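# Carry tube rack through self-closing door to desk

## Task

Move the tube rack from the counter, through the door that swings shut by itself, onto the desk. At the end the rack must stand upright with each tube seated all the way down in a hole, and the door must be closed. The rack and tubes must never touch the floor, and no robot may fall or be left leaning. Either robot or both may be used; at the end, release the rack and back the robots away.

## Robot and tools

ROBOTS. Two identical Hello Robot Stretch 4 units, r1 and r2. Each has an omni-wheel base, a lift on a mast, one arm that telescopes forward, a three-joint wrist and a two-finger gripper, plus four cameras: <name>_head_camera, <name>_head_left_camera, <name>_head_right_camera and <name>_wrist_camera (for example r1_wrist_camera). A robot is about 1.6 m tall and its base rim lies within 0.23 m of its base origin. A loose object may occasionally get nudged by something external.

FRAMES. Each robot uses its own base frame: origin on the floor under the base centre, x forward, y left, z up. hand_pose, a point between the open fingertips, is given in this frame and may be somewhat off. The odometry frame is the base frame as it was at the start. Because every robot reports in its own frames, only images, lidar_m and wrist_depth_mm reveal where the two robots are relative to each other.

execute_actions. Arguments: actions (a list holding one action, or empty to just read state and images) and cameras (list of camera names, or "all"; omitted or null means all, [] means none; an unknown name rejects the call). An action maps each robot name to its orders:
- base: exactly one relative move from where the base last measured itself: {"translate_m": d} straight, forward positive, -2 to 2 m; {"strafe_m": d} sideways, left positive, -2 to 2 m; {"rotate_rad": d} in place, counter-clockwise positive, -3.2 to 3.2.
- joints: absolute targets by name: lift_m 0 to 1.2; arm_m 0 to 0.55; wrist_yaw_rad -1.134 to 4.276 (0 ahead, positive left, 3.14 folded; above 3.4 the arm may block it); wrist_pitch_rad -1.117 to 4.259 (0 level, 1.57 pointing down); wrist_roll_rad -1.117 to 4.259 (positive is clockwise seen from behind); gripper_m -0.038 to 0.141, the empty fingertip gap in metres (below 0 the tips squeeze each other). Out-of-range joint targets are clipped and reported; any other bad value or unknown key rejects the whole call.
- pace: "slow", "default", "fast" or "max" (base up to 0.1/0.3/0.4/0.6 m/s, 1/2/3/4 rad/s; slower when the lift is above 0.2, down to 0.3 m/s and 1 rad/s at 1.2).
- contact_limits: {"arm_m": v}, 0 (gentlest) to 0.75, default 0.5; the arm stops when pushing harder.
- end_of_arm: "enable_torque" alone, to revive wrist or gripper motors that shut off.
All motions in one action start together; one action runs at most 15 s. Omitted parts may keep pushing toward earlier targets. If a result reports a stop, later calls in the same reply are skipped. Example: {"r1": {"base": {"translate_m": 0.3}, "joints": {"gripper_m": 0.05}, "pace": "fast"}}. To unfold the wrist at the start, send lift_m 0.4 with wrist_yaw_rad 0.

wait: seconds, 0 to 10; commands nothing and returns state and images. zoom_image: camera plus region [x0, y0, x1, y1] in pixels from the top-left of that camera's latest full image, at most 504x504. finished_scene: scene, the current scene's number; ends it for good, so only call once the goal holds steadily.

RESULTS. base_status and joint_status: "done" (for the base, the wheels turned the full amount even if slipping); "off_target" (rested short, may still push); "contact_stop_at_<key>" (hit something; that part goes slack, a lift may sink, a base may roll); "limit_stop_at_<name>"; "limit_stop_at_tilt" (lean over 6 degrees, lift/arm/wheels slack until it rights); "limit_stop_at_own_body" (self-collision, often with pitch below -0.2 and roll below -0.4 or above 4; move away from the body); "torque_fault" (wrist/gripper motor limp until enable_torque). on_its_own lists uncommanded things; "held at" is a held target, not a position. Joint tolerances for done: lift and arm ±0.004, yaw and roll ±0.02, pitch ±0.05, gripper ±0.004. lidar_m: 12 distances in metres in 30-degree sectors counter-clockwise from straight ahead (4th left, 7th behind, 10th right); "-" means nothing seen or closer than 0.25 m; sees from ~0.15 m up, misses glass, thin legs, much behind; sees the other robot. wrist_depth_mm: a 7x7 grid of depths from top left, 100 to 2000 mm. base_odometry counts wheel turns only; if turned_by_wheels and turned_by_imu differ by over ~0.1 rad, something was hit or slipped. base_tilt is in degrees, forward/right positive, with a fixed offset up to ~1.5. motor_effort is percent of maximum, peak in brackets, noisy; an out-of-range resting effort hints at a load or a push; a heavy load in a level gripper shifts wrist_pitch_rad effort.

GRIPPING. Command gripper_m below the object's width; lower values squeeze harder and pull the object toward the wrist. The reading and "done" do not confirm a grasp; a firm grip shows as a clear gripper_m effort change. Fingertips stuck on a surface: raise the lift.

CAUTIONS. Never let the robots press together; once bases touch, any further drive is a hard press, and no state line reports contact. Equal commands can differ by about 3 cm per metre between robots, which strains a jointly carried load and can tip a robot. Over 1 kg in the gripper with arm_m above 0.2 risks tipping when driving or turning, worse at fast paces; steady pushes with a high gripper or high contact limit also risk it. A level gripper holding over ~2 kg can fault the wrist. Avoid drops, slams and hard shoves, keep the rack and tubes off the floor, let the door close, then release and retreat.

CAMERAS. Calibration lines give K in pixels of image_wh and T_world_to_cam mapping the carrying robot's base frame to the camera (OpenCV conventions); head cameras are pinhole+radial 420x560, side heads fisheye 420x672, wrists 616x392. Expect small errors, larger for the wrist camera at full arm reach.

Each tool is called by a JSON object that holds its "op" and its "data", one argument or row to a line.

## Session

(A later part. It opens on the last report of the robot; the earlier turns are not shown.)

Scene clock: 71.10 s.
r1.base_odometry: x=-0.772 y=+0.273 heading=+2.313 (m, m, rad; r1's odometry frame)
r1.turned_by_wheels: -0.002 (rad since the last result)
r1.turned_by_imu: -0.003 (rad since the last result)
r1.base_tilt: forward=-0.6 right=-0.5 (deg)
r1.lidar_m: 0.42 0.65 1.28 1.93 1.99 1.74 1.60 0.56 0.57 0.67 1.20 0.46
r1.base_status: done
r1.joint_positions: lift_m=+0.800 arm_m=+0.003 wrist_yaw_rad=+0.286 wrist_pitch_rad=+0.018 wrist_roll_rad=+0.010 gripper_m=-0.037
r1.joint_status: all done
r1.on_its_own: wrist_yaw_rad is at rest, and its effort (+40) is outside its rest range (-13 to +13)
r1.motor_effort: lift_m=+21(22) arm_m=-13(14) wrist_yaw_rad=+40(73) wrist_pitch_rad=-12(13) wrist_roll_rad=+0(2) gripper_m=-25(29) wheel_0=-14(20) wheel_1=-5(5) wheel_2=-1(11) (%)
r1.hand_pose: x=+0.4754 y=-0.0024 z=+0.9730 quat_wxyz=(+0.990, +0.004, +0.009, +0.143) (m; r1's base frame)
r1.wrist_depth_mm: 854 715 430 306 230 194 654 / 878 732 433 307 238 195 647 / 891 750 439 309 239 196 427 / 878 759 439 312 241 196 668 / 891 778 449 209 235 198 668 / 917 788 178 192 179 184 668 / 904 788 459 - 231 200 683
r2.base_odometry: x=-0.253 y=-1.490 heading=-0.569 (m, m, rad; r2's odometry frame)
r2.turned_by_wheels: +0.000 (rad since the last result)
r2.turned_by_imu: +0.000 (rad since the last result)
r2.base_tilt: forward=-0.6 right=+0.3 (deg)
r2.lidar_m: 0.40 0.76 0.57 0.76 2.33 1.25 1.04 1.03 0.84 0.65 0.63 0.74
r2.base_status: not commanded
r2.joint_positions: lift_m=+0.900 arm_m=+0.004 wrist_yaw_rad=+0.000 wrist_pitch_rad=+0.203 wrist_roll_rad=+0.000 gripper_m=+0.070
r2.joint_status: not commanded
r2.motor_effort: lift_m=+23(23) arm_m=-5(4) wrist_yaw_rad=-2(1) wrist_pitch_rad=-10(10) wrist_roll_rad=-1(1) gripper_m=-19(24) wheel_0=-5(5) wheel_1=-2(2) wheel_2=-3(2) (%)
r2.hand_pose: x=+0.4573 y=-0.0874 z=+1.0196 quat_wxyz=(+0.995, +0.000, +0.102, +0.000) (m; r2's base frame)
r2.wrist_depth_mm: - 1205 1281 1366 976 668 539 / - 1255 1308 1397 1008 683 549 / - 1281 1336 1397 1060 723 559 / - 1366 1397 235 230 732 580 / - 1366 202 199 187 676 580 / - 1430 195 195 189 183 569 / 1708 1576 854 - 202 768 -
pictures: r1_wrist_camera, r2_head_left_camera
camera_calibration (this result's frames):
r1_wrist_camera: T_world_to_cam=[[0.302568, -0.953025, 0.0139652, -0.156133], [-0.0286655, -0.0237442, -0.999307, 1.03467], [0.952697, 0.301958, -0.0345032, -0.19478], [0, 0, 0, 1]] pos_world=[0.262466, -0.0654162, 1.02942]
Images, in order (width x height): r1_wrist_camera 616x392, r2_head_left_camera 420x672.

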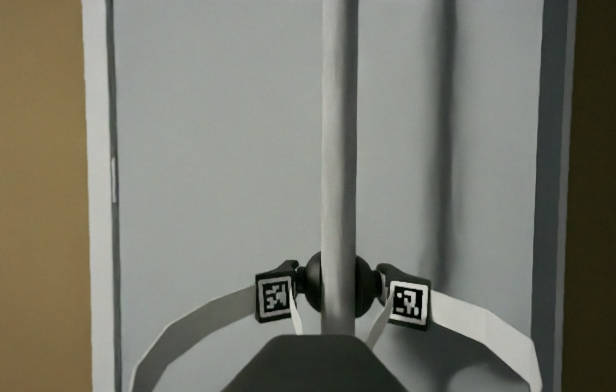

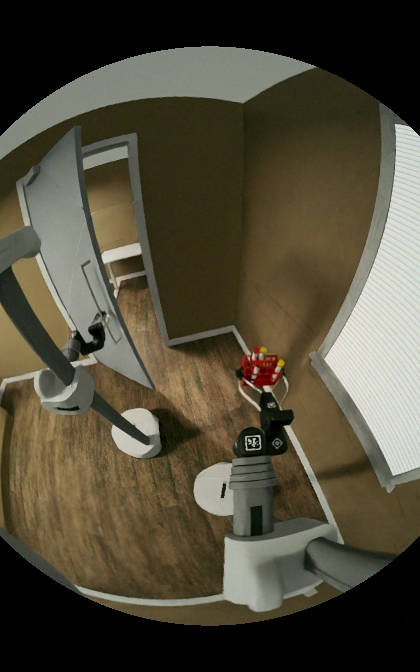

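{"op": "execute_actions", "data": {
  "actions": [
    {"r1":{"base":{"translate_m":-0.115},"joints":{"arm_m":0.1},"pace":"slow"},"r2":{"base":{"translate_m":0.65}}}
  ],
  "cameras": []
}}

{"op": "execute_actions", "data": {
  "actions": [
    {"r1":{"base":{"strafe_m":0.098},"joints":{"arm_m":0.0},"pace":"slow"},"r2":{"base":{"rotate_rad":0.97},"pace":"slow"}}
  ],
  "cameras": ["r1_wrist_camera","r2_head_left_camera"]
}}

Scene clock: 79.93 s.
r1.base_odometry: x=-0.694 y=+0.189 heading=+2.313 (m, m, rad; r1's odometry frame)
r1.turned_by_wheels: +0.000 (rad since the last result)
r1.turned_by_imu: +0.001 (rad since the last result)
r1.base_tilt: forward=-0.6 right=-0.6 (deg)
r1.lidar_m: 0.52 0.81 1.42 1.89 1.94 1.63 1.48 1.50 1.25 0.52 0.53 1.14
r1.base_status: done
r1.joint_positions: lift_m=+0.800 arm_m=+0.100 wrist_yaw_rad=+0.298 wrist_pitch_rad=+0.017 wrist_roll_rad=+0.010 gripper_m=-0.037
r1.joint_status: all done
r1.motor_effort: lift_m=+22(22) arm_m=-3(13) wrist_yaw_rad=+7(40) wrist_pitch_rad=-11(13) wrist_roll_rad=+0(1) gripper_m=-29(30) wheel_0=-9(16) wheel_1=-6(7) wheel_2=+10(11) (%)
r1.hand_pose: x=+0.5728 y=+0.0010 z=+0.9731 quat_wxyz=(+0.989, +0.004, +0.009, +0.148) (m; r1's base frame)
r1.wrist_depth_mm: 917 842 452 310 236 191 654 / 904 854 455 312 236 191 668 / 917 854 462 315 238 192 668 / 917 866 469 317 240 193 661 / 931 866 473 200 233 194 676 / 931 904 179 197 181 184 683 / 960 732 480 - 231 196 691
r2.base_odometry: x=+0.294 y=-1.840 heading=-0.569 (m, m, rad; r2's odometry frame)
r2.turned_by_wheels: +0.000 (rad since the last result)
r2.turned_by_imu: -0.002 (rad since the last result)
r2.base_tilt: forward=-0.6 right=+0.2 (deg)
r2.lidar_m: 0.42 0.95 0.68 0.60 0.54 2.01 1.67 1.01 0.54 0.47 0.48 0.54
r2.base_status: done
r2.joint_positions: lift_m=+0.900 arm_m=+0.004 wrist_yaw_rad=+0.000 wrist_pitch_rad=+0.203 wrist_roll_rad=+0.000 gripper_m=+0.070
r2.joint_status: not commanded
r2.motor_effort: lift_m=+23(23) arm_m=-5(5) wrist_yaw_rad=-1(0) wrist_pitch_rad=-10(10) wrist_roll_rad=-2(1) gripper_m=-19(20) wheel_0=+3(10) wheel_1=+2(4) wheel_2=-1(11) (%)
r2.hand_pose: x=+0.4573 y=-0.0874 z=+1.0196 quat_wxyz=(+0.995, +0.000, +0.102, +0.000) (m; r2's base frame)
r2.wrist_depth_mm: 621 654 707 750 591 415 332 / 634 668 723 778 621 424 342 / 661 707 741 778 647 433 351 / 676 715 759 234 229 449 359 / 707 741 202 199 187 418 364 / 723 741 194 194 189 183 355 / 750 798 521 - 202 473 -
pictures: none
No camera images: the call's "cameras" was empty. Leave "cameras" out to get every camera's image.

Scene clock: 82.20 s.
r1.base_odometry: x=-0.767 y=+0.123 heading=+2.312 (m, m, rad; r1's odometry frame)
r1.turned_by_wheels: -0.001 (rad since the last result)
r1.turned_by_imu: -0.002 (rad since the last result)
r1.base_tilt: forward=-0.6 right=-0.5 (deg)
r1.lidar_m: 0.41 0.78 1.40 1.82 1.86 1.66 1.48 1.52 1.36 0.62 0.61 0.42
r1.base_status: done
r1.joint_positions: lift_m=+0.800 arm_m=+0.003 wrist_yaw_rad=+0.292 wrist_pitch_rad=+0.018 wrist_roll_rad=+0.010 gripper_m=-0.037
r1.joint_status: all done
r1.on_its_own: wrist_yaw_rad is at rest, and its effort (+24) is outside its rest range (-13 to +13)
r1.motor_effort: lift_m=+21(22) arm_m=-13(14) wrist_yaw_rad=+24(42) wrist_pitch_rad=-13(13) wrist_roll_rad=+0(0) gripper_m=-28(30) wheel_0=-10(19) wheel_1=-4(4) wheel_2=+4(11) (%)
r1.hand_pose: x=+0.4755 y=-0.0006 z=+0.9729 quat_wxyz=(+0.989, +0.004, +0.009, +0.146) (m; r1's base frame)
r1.wrist_depth_mm: 1008 946 621 349 241 186 168 / 1008 946 627 347 243 185 173 / 1025 960 640 353 243 186 176 / 1025 976 647 357 244 186 179 / 1042 960 654 198 236 187 180 / 1042 991 178 199 179 171 183 / 1060 976 668 - 229 189 741
r2.base_odometry: x=+0.294 y=-1.840 heading=+0.400 (m, m, rad; r2's odometry frame)
r2.turned_by_wheels: +0.969 (rad since the last result)
r2.turned_by_imu: +0.980 (rad since the last result)
r2.base_tilt: forward=-0.6 right=+0.2 (deg)
r2.lidar_m: 0.40 0.69 0.63 0.78 1.65 1.33 0.57 0.45 0.47 0.52 0.83 0.96
r2.base_status: done
r2.joint_positions: lift_m=+0.900 arm_m=+0.004 wrist_yaw_rad=+0.000 wrist_pitch_rad=+0.203 wrist_roll_rad=+0.000 gripper_m=+0.070
r2.joint_status: not commanded
r2.motor_effort: lift_m=+23(23) arm_m=-5(5) wrist_yaw_rad=-1(1) wrist_pitch_rad=-10(10) wrist_roll_rad=+0(0) gripper_m=-21(19) wheel_0=-5(7) wheel_1=-3(7) wheel_2=-4(6) (%)
r2.hand_pose: x=+0.4573 y=-0.0874 z=+1.0196 quat_wxyz=(+0.995, +0.000, +0.102, +0.000) (m; r2's base frame)
r2.wrist_depth_mm: 574 854 - - - 621 564 / 564 854 - - - 640 574 / 569 842 - - - 661 597 / 559 842 1336 235 229 683 615 / 549 820 202 199 187 683 627 / 544 654 194 194 188 182 640 / 544 788 647 - 203 759 661
pictures: r1_wrist_camera, r2_head_left_camera
camera_calibration (this result's frames):
r1_wrist_camera: T_world_to_cam=[[0.308334, -0.951176, 0.013964, -0.157176], [-0.0285896, -0.0239382, -0.999305, 1.03466], [0.950848, 0.30772, -0.0345747, -0.194513], [0, 0, 0, 1]] pos_world=[0.262996, -0.064878, 1.02941]
Images, in order (width x height): r1_wrist_camera 616x392, r2_head_left_camera 420x672.

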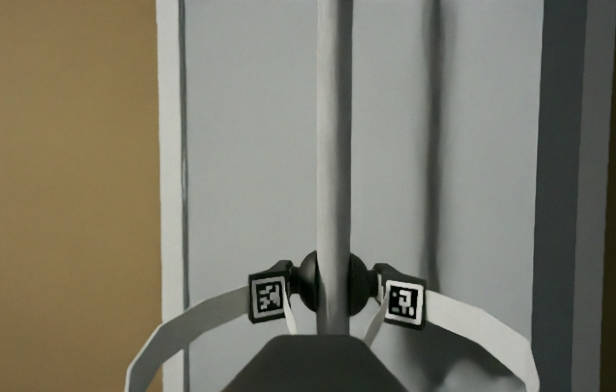

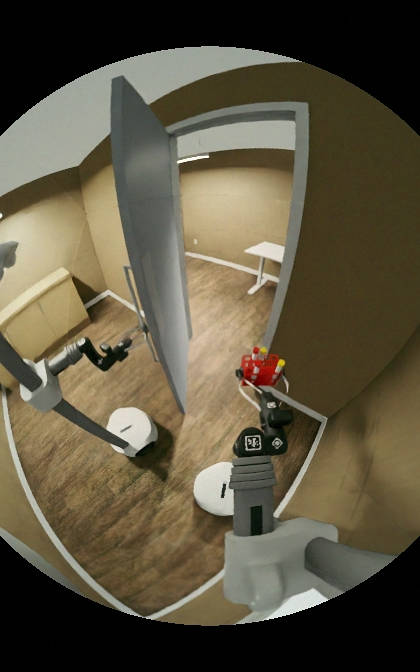

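{"op": "execute_actions", "data": {
  "actions": [
    {"r2":{"base":{"translate_m":1.15}}}
  ],
  "cameras": []
}}

{"op": "execute_actions", "data": {
  "actions": [
    {"r2":{"base":{"rotate_rad":-0.71},"pace":"slow"}}
  ],
  "cameras": ["r2_head_left_camera"]
}}

Scene clock: 90.63 s.
r1.base_odometry: x=-0.767 y=+0.123 heading=+2.312 (m, m, rad; r1's odometry frame)
r1.turned_by_wheels: +0.000 (rad since the last result)
r1.turned_by_imu: +0.002 (rad since the last result)
r1.base_tilt: forward=-0.5 right=-0.6 (deg)
r1.lidar_m: 0.42 0.80 1.39 1.81 1.86 1.64 1.48 1.52 1.33 1.25 1.30 0.43
r1.base_status: not commanded
r1.joint_positions: lift_m=+0.800 arm_m=+0.003 wrist_yaw_rad=+0.292 wrist_pitch_rad=+0.018 wrist_roll_rad=+0.010 gripper_m=-0.037
r1.joint_status: not commanded
r1.on_its_own: wrist_yaw_rad is at rest, and its effort (+23) is outside its rest range (-13 to +13)
r1.motor_effort: lift_m=+21(22) arm_m=-13(13) wrist_yaw_rad=+23(23) wrist_pitch_rad=-13(13) wrist_roll_rad=+1(0) gripper_m=-29(29) wheel_0=-10(9) wheel_1=-4(4) wheel_2=+4(4) (%)
r1.hand_pose: x=+0.4755 y=-0.0006 z=+0.9729 quat_wxyz=(+0.989, +0.004, +0.009, +0.146) (m; r1's base frame)
r1.wrist_depth_mm: 976 946 621 347 241 185 168 / 1008 931 634 349 243 186 173 / 1008 976 647 351 244 186 176 / 1025 976 654 355 244 187 178 / 1042 976 668 198 235 187 180 / 1060 991 178 198 179 171 183 / 1060 991 676 - 228 189 750
r2.base_odometry: x=+1.353 y=-1.391 heading=+0.401 (m, m, rad; r2's odometry frame)
r2.turned_by_wheels: +0.000 (rad since the last result)
r2.turned_by_imu: -0.004 (rad since the last result)
r2.base_tilt: forward=-0.6 right=+0.3 (deg)
r2.lidar_m: 0.40 0.53 0.35 0.32 0.35 0.49 1.54 1.19 0.30 0.32 1.43 1.39
r2.base_status: done
r2.joint_positions: lift_m=+0.900 arm_m=+0.004 wrist_yaw_rad=+0.000 wrist_pitch_rad=+0.203 wrist_roll_rad=+0.000 gripper_m=+0.070
r2.joint_status: not commanded
r2.motor_effort: lift_m=+23(23) arm_m=-5(5) wrist_yaw_rad=-2(1) wrist_pitch_rad=-10(10) wrist_roll_rad=-1(1) gripper_m=-21(22) wheel_0=+4(9) wheel_1=+1(7) wheel_2=+0(8) (%)
r2.hand_pose: x=+0.4573 y=-0.0874 z=+1.0197 quat_wxyz=(+0.995, +0.000, +0.102, +0.000) (m; r2's base frame)
r2.wrist_depth_mm: - - - - 1921 1708 1537 / - - - - - 1756 1576 / - - - 235 - 1808 1618 / - - - 235 230 1499 1464 / - - 202 200 187 1182 1618 / - 1983 194 194 189 182 1708 / 1756 1708 917 - 202 1576 1576
pictures: none
No camera images: the call's "cameras" was empty. Leave "cameras" out to get every camera's image.

Scene clock: 92.60 s.
r1.base_odometry: x=-0.767 y=+0.123 heading=+2.312 (m, m, rad; r1's odometry frame)
r1.turned_by_wheels: +0.000 (rad since the last result)
r1.turned_by_imu: +0.000 (rad since the last result)
r1.base_tilt: forward=-0.6 right=-0.6 (deg)
r1.lidar_m: 0.41 0.79 1.42 1.81 1.86 1.65 1.48 1.53 1.35 1.25 1.32 0.43
r1.base_status: not commanded
r1.joint_positions: lift_m=+0.800 arm_m=+0.003 wrist_yaw_rad=+0.292 wrist_pitch_rad=+0.018 wrist_roll_rad=+0.010 gripper_m=-0.037
r1.joint_status: not commanded
r1.on_its_own: wrist_yaw_rad is at rest, and its effort (+24) is outside its rest range (-13 to +13)
r1.motor_effort: lift_m=+21(22) arm_m=-14(14) wrist_yaw_rad=+24(23) wrist_pitch_rad=-13(13) wrist_roll_rad=+0(0) gripper_m=-27(31) wheel_0=-10(10) wheel_1=-5(4) wheel_2=+4(4) (%)
r1.hand_pose: x=+0.4755 y=-0.0006 z=+0.9729 quat_wxyz=(+0.989, +0.004, +0.009, +0.146) (m; r1's base frame)
r1.wrist_depth_mm: 991 946 627 347 242 185 169 / 1008 976 640 351 243 185 173 / 1025 960 640 353 243 186 176 / 1008 976 654 357 245 187 178 / 1025 976 661 198 235 187 181 / 1042 976 177 199 179 171 183 / 1060 991 683 - 228 189 759
r2.base_odometry: x=+1.353 y=-1.391 heading=-0.308 (m, m, rad; r2's odometry frame)
r2.turned_by_wheels: -0.709 (rad since the last result)
r2.turned_by_imu: -0.718 (rad since the last result)
r2.base_tilt: forward=-0.6 right=+0.3 (deg)
r2.lidar_m: 0.43 1.45 2.76 0.41 0.32 0.32 0.40 1.77 1.24 0.30 0.31 1.49
r2.base_status: done
r2.joint_positions: lift_m=+0.900 arm_m=+0.004 wrist_yaw_rad=+0.000 wrist_pitch_rad=+0.203 wrist_roll_rad=+0.000 gripper_m=+0.070
r2.joint_status: not commanded
r2.motor_effort: lift_m=+23(23) arm_m=-5(5) wrist_yaw_rad=+0(1) wrist_pitch_rad=-10(11) wrist_roll_rad=-1(1) gripper_m=-18(23) wheel_0=+5(9) wheel_1=+3(5) wheel_2=+2(7) (%)
r2.hand_pose: x=+0.4573 y=-0.0874 z=+1.0197 quat_wxyz=(+0.995, +0.000, +0.102, +0.000) (m; r2's base frame)
r2.wrist_depth_mm: 1756 1808 1808 1863 1863 1863 1430 / 1863 1921 1921 1921 1921 1921 1464 / 1921 - 1921 1921 1983 1983 1430 / - 1983 1708 234 229 1576 1464 / - - 202 199 186 1808 1499 / - 1983 194 195 189 182 1464 / 1756 1708 878 - 202 1576 1464
pictures: r2_head_left_camera
Images, in order (width x height): r2_head_left_camera 420x672.

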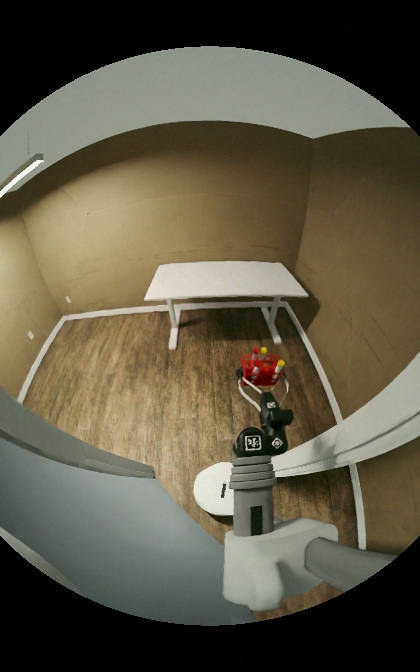

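{"op": "execute_actions", "data": {
  "actions": [
    {"r2":{"base":{"translate_m":0.95},"joints":{"lift_m":0.75,"arm_m":0.15}}}
  ],
  "cameras": []
}}

{"op": "execute_actions", "data": {
  "actions": [
    {"r2":{"joints":{"lift_m":0.69},"pace":"slow"},"r1":{"joints":{"gripper_m":0.06}}}
  ],
  "cameras": ["r2_head_camera","r1_head_camera"]
}}

Scene clock: 101.57 s.
r1.base_odometry: x=-0.767 y=+0.123 heading=+2.312 (m, m, rad; r1's odometry frame)
r1.turned_by_wheels: +0.000 (rad since the last result)
r1.turned_by_imu: +0.002 (rad since the last result)
r1.base_tilt: forward=-0.6 right=-0.6 (deg)
r1.lidar_m: 0.40 0.78 1.41 1.82 1.85 1.64 1.50 1.53 1.36 1.24 1.31 0.42
r1.base_status: not commanded
r1.joint_positions: lift_m=+0.800 arm_m=+0.003 wrist_yaw_rad=+0.292 wrist_pitch_rad=+0.018 wrist_roll_rad=+0.010 gripper_m=-0.037
r1.joint_status: not commanded
r1.on_its_own: wrist_yaw_rad is at rest, and its effort (+24) is outside its rest range (-13 to +13)
r1.motor_effort: lift_m=+21(22) arm_m=-13(14) wrist_yaw_rad=+24(25) wrist_pitch_rad=-13(13) wrist_roll_rad=+1(1) gripper_m=-25(27) wheel_0=-10(10) wheel_1=-4(4) wheel_2=+4(4) (%)
r1.hand_pose: x=+0.4755 y=-0.0006 z=+0.9729 quat_wxyz=(+0.989, +0.004, +0.009, +0.146) (m; r1's base frame)
r1.wrist_depth_mm: 991 931 621 349 243 185 168 / 1008 931 627 349 242 186 174 / 1008 946 647 351 244 186 176 / 1025 976 654 357 244 187 179 / 1042 976 668 198 235 188 181 / 1025 976 177 198 179 171 183 / 1042 976 676 - 228 189 759
r2.base_odometry: x=+2.258 y=-1.679 heading=-0.308 (m, m, rad; r2's odometry frame)
r2.turned_by_wheels: +0.000 (rad since the last result)
r2.turned_by_imu: -0.003 (rad since the last result)
r2.base_tilt: forward=-0.5 right=+0.2 (deg)
r2.lidar_m: 0.47 0.47 0.64 2.66 1.17 0.98 1.18 0.81 1.04 1.10 0.72 0.50
r2.base_status: done
r2.joint_positions: lift_m=+0.750 arm_m=+0.149 wrist_yaw_rad=+0.000 wrist_pitch_rad=+0.204 wrist_roll_rad=+0.000 gripper_m=+0.070
r2.joint_status: all done
r2.motor_effort: lift_m=+17(21) arm_m=+5(13) wrist_yaw_rad=+0(0) wrist_pitch_rad=-11(11) wrist_roll_rad=+0(1) gripper_m=-20(25) wheel_0=+4(9) wheel_1=+2(6) wheel_2=-1(11) (%)
r2.hand_pose: x=+0.6026 y=-0.0874 z=+0.8701 quat_wxyz=(+0.995, +0.000, +0.102, +0.000) (m; r2's base frame)
r2.wrist_depth_mm: 788 798 809 820 820 831 842 / 809 831 831 842 854 854 866 / 854 854 866 866 866 891 891 / 891 891 891 234 230 917 904 / 691 676 202 199 186 585 580 / 477 427 194 194 189 183 424 / 382 375 286 - 203 347 -
pictures: none
No camera images: the call's "cameras" was empty. Leave "cameras" out to get every camera's image.

Scene clock: 103.23 s.
r1.base_odometry: x=-0.767 y=+0.123 heading=+2.311 (m, m, rad; r1's odometry frame)
r1.turned_by_wheels: -0.001 (rad since the last result)
r1.turned_by_imu: -0.001 (rad since the last result)
r1.base_tilt: forward=-0.6 right=-0.6 (deg)
r1.lidar_m: 0.46 0.85 1.42 1.82 1.85 1.61 1.48 1.53 1.38 1.26 1.30 0.49
r1.base_status: not commanded
r1.joint_positions: lift_m=+0.800 arm_m=+0.002 wrist_yaw_rad=+0.272 wrist_pitch_rad=+0.016 wrist_roll_rad=+0.010 gripper_m=+0.060
r1.joint_status: all done
r1.on_its_own: wrist_yaw_rad is at rest, and its effort (+82) is outside its rest range (-13 to +13)
r1.motor_effort: lift_m=+21(21) arm_m=-8(13) wrist_yaw_rad=+82(84) wrist_pitch_rad=-8(13) wrist_roll_rad=+0(0) gripper_m=-9(29) wheel_0=-13(13) wheel_1=-4(5) wheel_2=-5(5) (%)
r1.hand_pose: x=+0.4745 y=-0.0068 z=+0.9735 quat_wxyz=(+0.991, +0.004, +0.008, +0.135) (m; r1's base frame)
r1.wrist_depth_mm: 976 917 627 407 285 242 211 / 976 946 640 415 282 242 216 / 976 946 640 418 285 244 217 / 991 946 647 418 286 243 218 / 991 960 654 421 278 245 218 / 991 976 214 402 229 225 220 / 1025 991 668 - 281 248 222
r2.base_odometry: x=+2.258 y=-1.679 heading=-0.308 (m, m, rad; r2's odometry frame)
r2.turned_by_wheels: +0.000 (rad since the last result)
r2.turned_by_imu: +0.000 (rad since the last result)
r2.base_tilt: forward=-0.5 right=+0.2 (deg)
r2.lidar_m: 0.45 0.47 0.60 2.66 1.18 0.97 1.14 0.81 1.02 1.08 0.74 0.50
r2.base_status: not commanded
r2.joint_positions: lift_m=+0.690 arm_m=+0.149 wrist_yaw_rad=+0.000 wrist_pitch_rad=+0.204 wrist_roll_rad=+0.000 gripper_m=+0.070
r2.joint_status: all done
r2.motor_effort: lift_m=+16(17) arm_m=+5(4) wrist_yaw_rad=-2(1) wrist_pitch_rad=-10(10) wrist_roll_rad=-1(0) gripper_m=-20(20) wheel_0=+4(4) wheel_1=+2(1) wheel_2=-1(1) (%)
r2.hand_pose: x=+0.6026 y=-0.0874 z=+0.8101 quat_wxyz=(+0.995, +0.000, +0.102, +0.000) (m; r2's base frame)
r2.wrist_depth_mm: 788 798 809 809 820 831 831 / 820 820 842 842 854 866 866 / 842 854 866 854 878 891 904 / 866 866 809 234 230 707 691 / 517 512 202 200 187 445 439 / 364 325 194 195 189 183 322 / 291 285 244 - 203 264 -
pictures: r1_head_camera, r2_head_camera
Images, in order (width x height): r1_head_camera 420x560, r2_head_camera 420x560.

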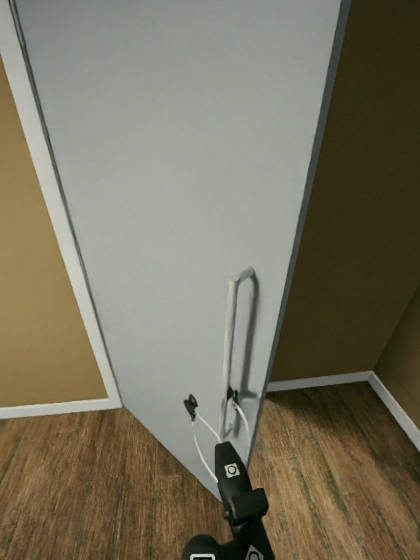

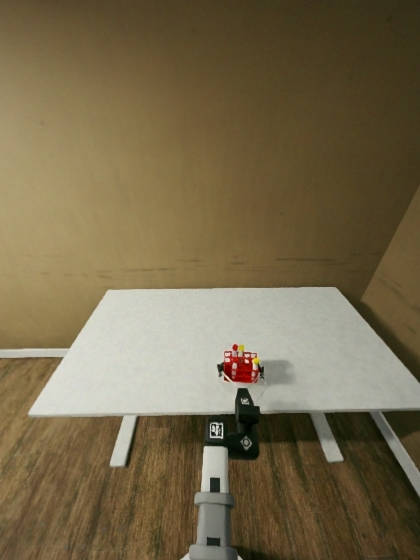

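{"op": "execute_actions", "data": {
  "actions": [
    {"r2":{"joints":{"lift_m":0.643},"pace":"slow"},"r1":{"base":{"strafe_m":-0.08}}}
  ],
  "cameras": []
}}

{"op": "execute_actions", "data": {
  "actions": [
    {"r2":{"joints":{"gripper_m":0.141}}}
  ],
  "cameras": []
}}

{"op": "execute_actions", "data": {
  "actions": [
    {"r2":{"joints":{"arm_m":0.003},"base":{"translate_m":-0.15}}}
  ],
  "cameras": ["r2_wrist_camera","r1_head_camera"]
}}

Scene clock: 109.60 s.
r1.base_odometry: x=-0.708 y=+0.177 heading=+2.311 (m, m, rad; r1's odometry frame)
r1.turned_by_wheels: +0.000 (rad since the last result)
r1.turned_by_imu: -0.004 (rad since the last result)
r1.base_tilt: forward=-0.6 right=-0.6 (deg)
r1.lidar_m: 1.06 1.08 1.40 1.90 1.91 1.65 1.48 1.52 1.26 1.16 1.22 1.15
r1.base_status: done
r1.joint_positions: lift_m=+0.800 arm_m=+0.001 wrist_yaw_rad=+0.300 wrist_pitch_rad=+0.015 wrist_roll_rad=+0.010 gripper_m=+0.060
r1.joint_status: not commanded
r1.motor_effort: lift_m=+21(22) arm_m=-3(3) wrist_yaw_rad=+1(1) wrist_pitch_rad=-5(6) wrist_roll_rad=+1(0) gripper_m=-3(3) wheel_0=-2(7) wheel_1=+2(6) wheel_2=+0(2) (%)
r1.hand_pose: x=+0.4736 y=+0.0017 z=+0.9737 quat_wxyz=(+0.989, +0.004, +0.008, +0.149) (m; r1's base frame)
r1.wrist_depth_mm: 1025 960 917 878 842 788 750 / 1025 991 917 878 842 788 759 / 1042 960 946 891 842 809 759 / 1042 976 946 878 842 798 778 / 1042 991 931 891 842 809 778 / 1060 991 931 891 194 809 778 / 1060 991 946 - 842 820 788
r2.base_odometry: x=+2.258 y=-1.679 heading=-0.308 (m, m, rad; r2's odometry frame)
r2.turned_by_wheels: +0.000 (rad since the last result)
r2.turned_by_imu: +0.000 (rad since the last result)
r2.base_tilt: forward=-0.5 right=+0.2 (deg)
r2.lidar_m: 0.46 0.46 0.62 2.65 1.21 0.91 0.83 0.79 1.00 1.08 0.71 0.49
r2.base_status: not commanded
r2.joint_positions: lift_m=+0.643 arm_m=+0.149 wrist_yaw_rad=+0.000 wrist_pitch_rad=+0.204 wrist_roll_rad=+0.000 gripper_m=+0.070
r2.joint_status: all done
r2.motor_effort: lift_m=+16(16) arm_m=+5(4) wrist_yaw_rad=-1(2) wrist_pitch_rad=-10(11) wrist_roll_rad=-1(0) gripper_m=-16(22) wheel_0=+4(3) wheel_1=+2(1) wheel_2=-1(1) (%)
r2.hand_pose: x=+0.6026 y=-0.0874 z=+0.7632 quat_wxyz=(+0.995, +0.000, +0.102, +0.000) (m; r2's base frame)
r2.wrist_depth_mm: 788 798 809 820 820 831 831 / 820 820 831 854 854 854 866 / 842 866 866 866 866 866 891 / 676 647 609 235 229 530 517 / 389 384 202 200 187 336 332 / 273 244 195 195 189 182 243 / 218 214 210 - 200 200 -
pictures: none
No camera images: the call's "cameras" was empty. Leave "cameras" out to get every camera's image.

Scene clock: 111.33 s.
r1.base_odometry: x=-0.708 y=+0.177 heading=+2.311 (m, m, rad; r1's odometry frame)
r1.turned_by_wheels: +0.000 (rad since the last result)
r1.turned_by_imu: +0.000 (rad since the last result)
r1.base_tilt: forward=-0.6 right=-0.6 (deg)
r1.lidar_m: 1.06 1.11 1.42 1.90 1.94 1.64 1.48 1.51 1.29 1.17 1.22 1.14
r1.base_status: not commanded
r1.joint_positions: lift_m=+0.800 arm_m=+0.001 wrist_yaw_rad=+0.300 wrist_pitch_rad=+0.015 wrist_roll_rad=+0.010 gripper_m=+0.060
r1.joint_status: not commanded
r1.motor_effort: lift_m=+21(21) arm_m=-3(3) wrist_yaw_rad=+1(1) wrist_pitch_rad=-6(5) wrist_roll_rad=+0(1) gripper_m=-3(3) wheel_0=-2(2) wheel_1=+1(1) wheel_2=+0(1) (%)
r1.hand_pose: x=+0.4736 y=+0.0017 z=+0.9737 quat_wxyz=(+0.989, +0.004, +0.008, +0.149) (m; r1's base frame)
r1.wrist_depth_mm: 1025 960 904 878 820 798 741 / 1025 976 931 866 831 798 759 / 1025 976 917 878 854 798 759 / 1042 976 917 904 854 809 778 / 1060 991 931 904 842 798 778 / 1078 1008 931 891 194 798 768 / 1078 991 960 - 854 809 788
r2.base_odometry: x=+2.258 y=-1.679 heading=-0.308 (m, m, rad; r2's odometry frame)
r2.turned_by_wheels: +0.000 (rad since the last result)
r2.turned_by_imu: +0.000 (rad since the last result)
r2.base_tilt: forward=-0.6 right=+0.2 (deg)
r2.lidar_m: 0.47 0.47 0.64 2.66 1.18 0.91 0.83 0.80 1.03 1.08 0.72 0.51
r2.base_status: not commanded
r2.joint_positions: lift_m=+0.643 arm_m=+0.149 wrist_yaw_rad=+0.000 wrist_pitch_rad=+0.202 wrist_roll_rad=+0.000 gripper_m=+0.141
r2.joint_status: all done
r2.motor_effort: lift_m=+16(16) arm_m=+5(5) wrist_yaw_rad=-1(2) wrist_pitch_rad=-6(10) wrist_roll_rad=+0(1) gripper_m=-1(20) wheel_0=+4(3) wheel_1=+2(2) wheel_2=-1(2) (%)
r2.hand_pose: x=+0.6027 y=-0.0874 z=+0.7636 quat_wxyz=(+0.995, +0.000, +0.101, +0.000) (m; r2's base frame)
r2.wrist_depth_mm: 798 798 798 809 809 831 842 / 820 831 842 842 854 878 854 / 854 854 866 854 866 878 891 / 699 647 609 247 242 544 525 / 397 389 224 232 213 317 334 / 274 259 239 203 209 230 246 / 219 211 216 - 208 199 -
pictures: none
No camera images: the call's "cameras" was empty. Leave "cameras" out to get every camera's image.

Scene clock: 113.17 s.
r1.base_odometry: x=-0.708 y=+0.177 heading=+2.311 (m, m, rad; r1's odometry frame)
r1.turned_by_wheels: +0.000 (rad since the last result)
r1.turned_by_imu: +0.000 (rad since the last result)
r1.base_tilt: forward=-0.6 right=-0.6 (deg)
r1.lidar_m: 1.06 1.10 1.40 1.91 1.94 1.62 1.48 1.52 1.28 1.16 1.22 1.14
r1.base_status: not commanded
r1.joint_positions: lift_m=+0.800 arm_m=+0.001 wrist_yaw_rad=+0.300 wrist_pitch_rad=+0.015 wrist_roll_rad=+0.010 gripper_m=+0.060
r1.joint_status: not commanded
r1.motor_effort: lift_m=+21(22) arm_m=-3(3) wrist_yaw_rad=+1(0) wrist_pitch_rad=-6(6) wrist_roll_rad=+0(0) gripper_m=+1(4) wheel_0=-2(2) wheel_1=+1(1) wheel_2=+0(0) (%)
r1.hand_pose: x=+0.4736 y=+0.0017 z=+0.9737 quat_wxyz=(+0.989, +0.004, +0.008, +0.149) (m; r1's base frame)
r1.wrist_depth_mm: 1025 946 917 866 842 798 750 / 1025 991 931 866 831 798 759 / 1042 976 917 891 854 798 759 / 1042 991 931 891 842 809 768 / 1060 1008 931 904 831 820 768 / 1060 991 931 917 193 809 778 / 1060 1008 960 - 854 809 778
r2.base_odometry: x=+2.116 y=-1.634 heading=-0.308 (m, m, rad; r2's odometry frame)
r2.turned_by_wheels: +0.000 (rad since the last result)
r2.turned_by_imu: +0.000 (rad since the last result)
r2.base_tilt: forward=-0.7 right=+0.2 (deg)
r2.lidar_m: 0.60 0.64 0.84 2.63 0.97 0.73 0.68 0.68 0.80 1.10 0.95 0.65
r2.base_status: done
r2.joint_positions: lift_m=+0.643 arm_m=+0.004 wrist_yaw_rad=+0.000 wrist_pitch_rad=+0.202 wrist_roll_rad=+0.000 gripper_m=+0.141
r2.joint_status: all done
r2.motor_effort: lift_m=+16(16) arm_m=-5(5) wrist_yaw_rad=+0(0) wrist_pitch_rad=-8(7) wrist_roll_rad=+0(1) gripper_m=+1(2) wheel_0=-3(7) wheel_1=-2(7) wheel_2=+2(10) (%)
r2.hand_pose: x=+0.4573 y=-0.0875 z=+0.7635 quat_wxyz=(+0.995, +0.000, +0.101, +0.000) (m; r2's base frame)
r2.wrist_depth_mm: 1060 1060 1060 1098 1118 1098 1118 / 1098 1118 1118 1138 1138 1160 1160 / 1138 1138 1160 904 1160 1182 1205 / 707 668 627 525 564 544 525 / 439 424 413 433 424 407 809 / 842 1281 1336 1281 1336 1308 866 / 854 1281 1308 - 1281 1205 904
pictures: r1_head_camera, r2_wrist_camera
camera_calibration (this result's frames):
r2_wrist_camera: T_world_to_cam=[[0.0381905, -0.998815, -0.0301539, -0.0714452], [-0.243301, 0.0199734, -0.969745, 0.901008], [0.969199, 0.0443715, -0.24225, -0.0282848], [0, 0, 0, 1]] pos_world=[0.249359, -0.0881017, 0.864742]
Images, in order (width x height): r1_head_camera 420x560, r2_wrist_camera 616x392.

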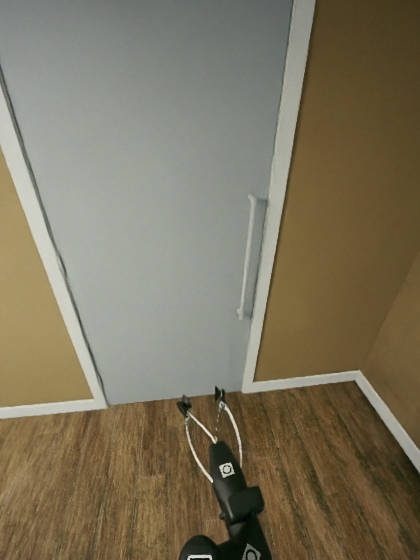

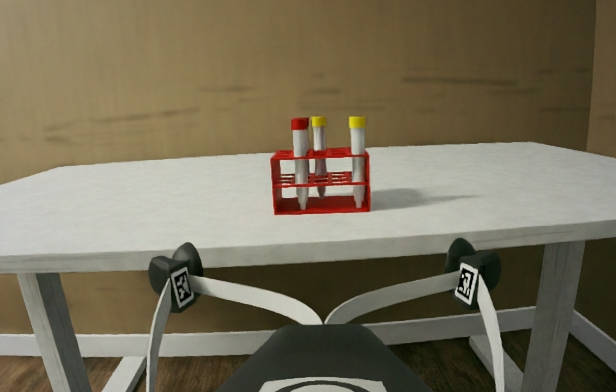

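{"op": "finished_scene", "data": {
  "scene": 2
}}

The scene is finished: the task was done.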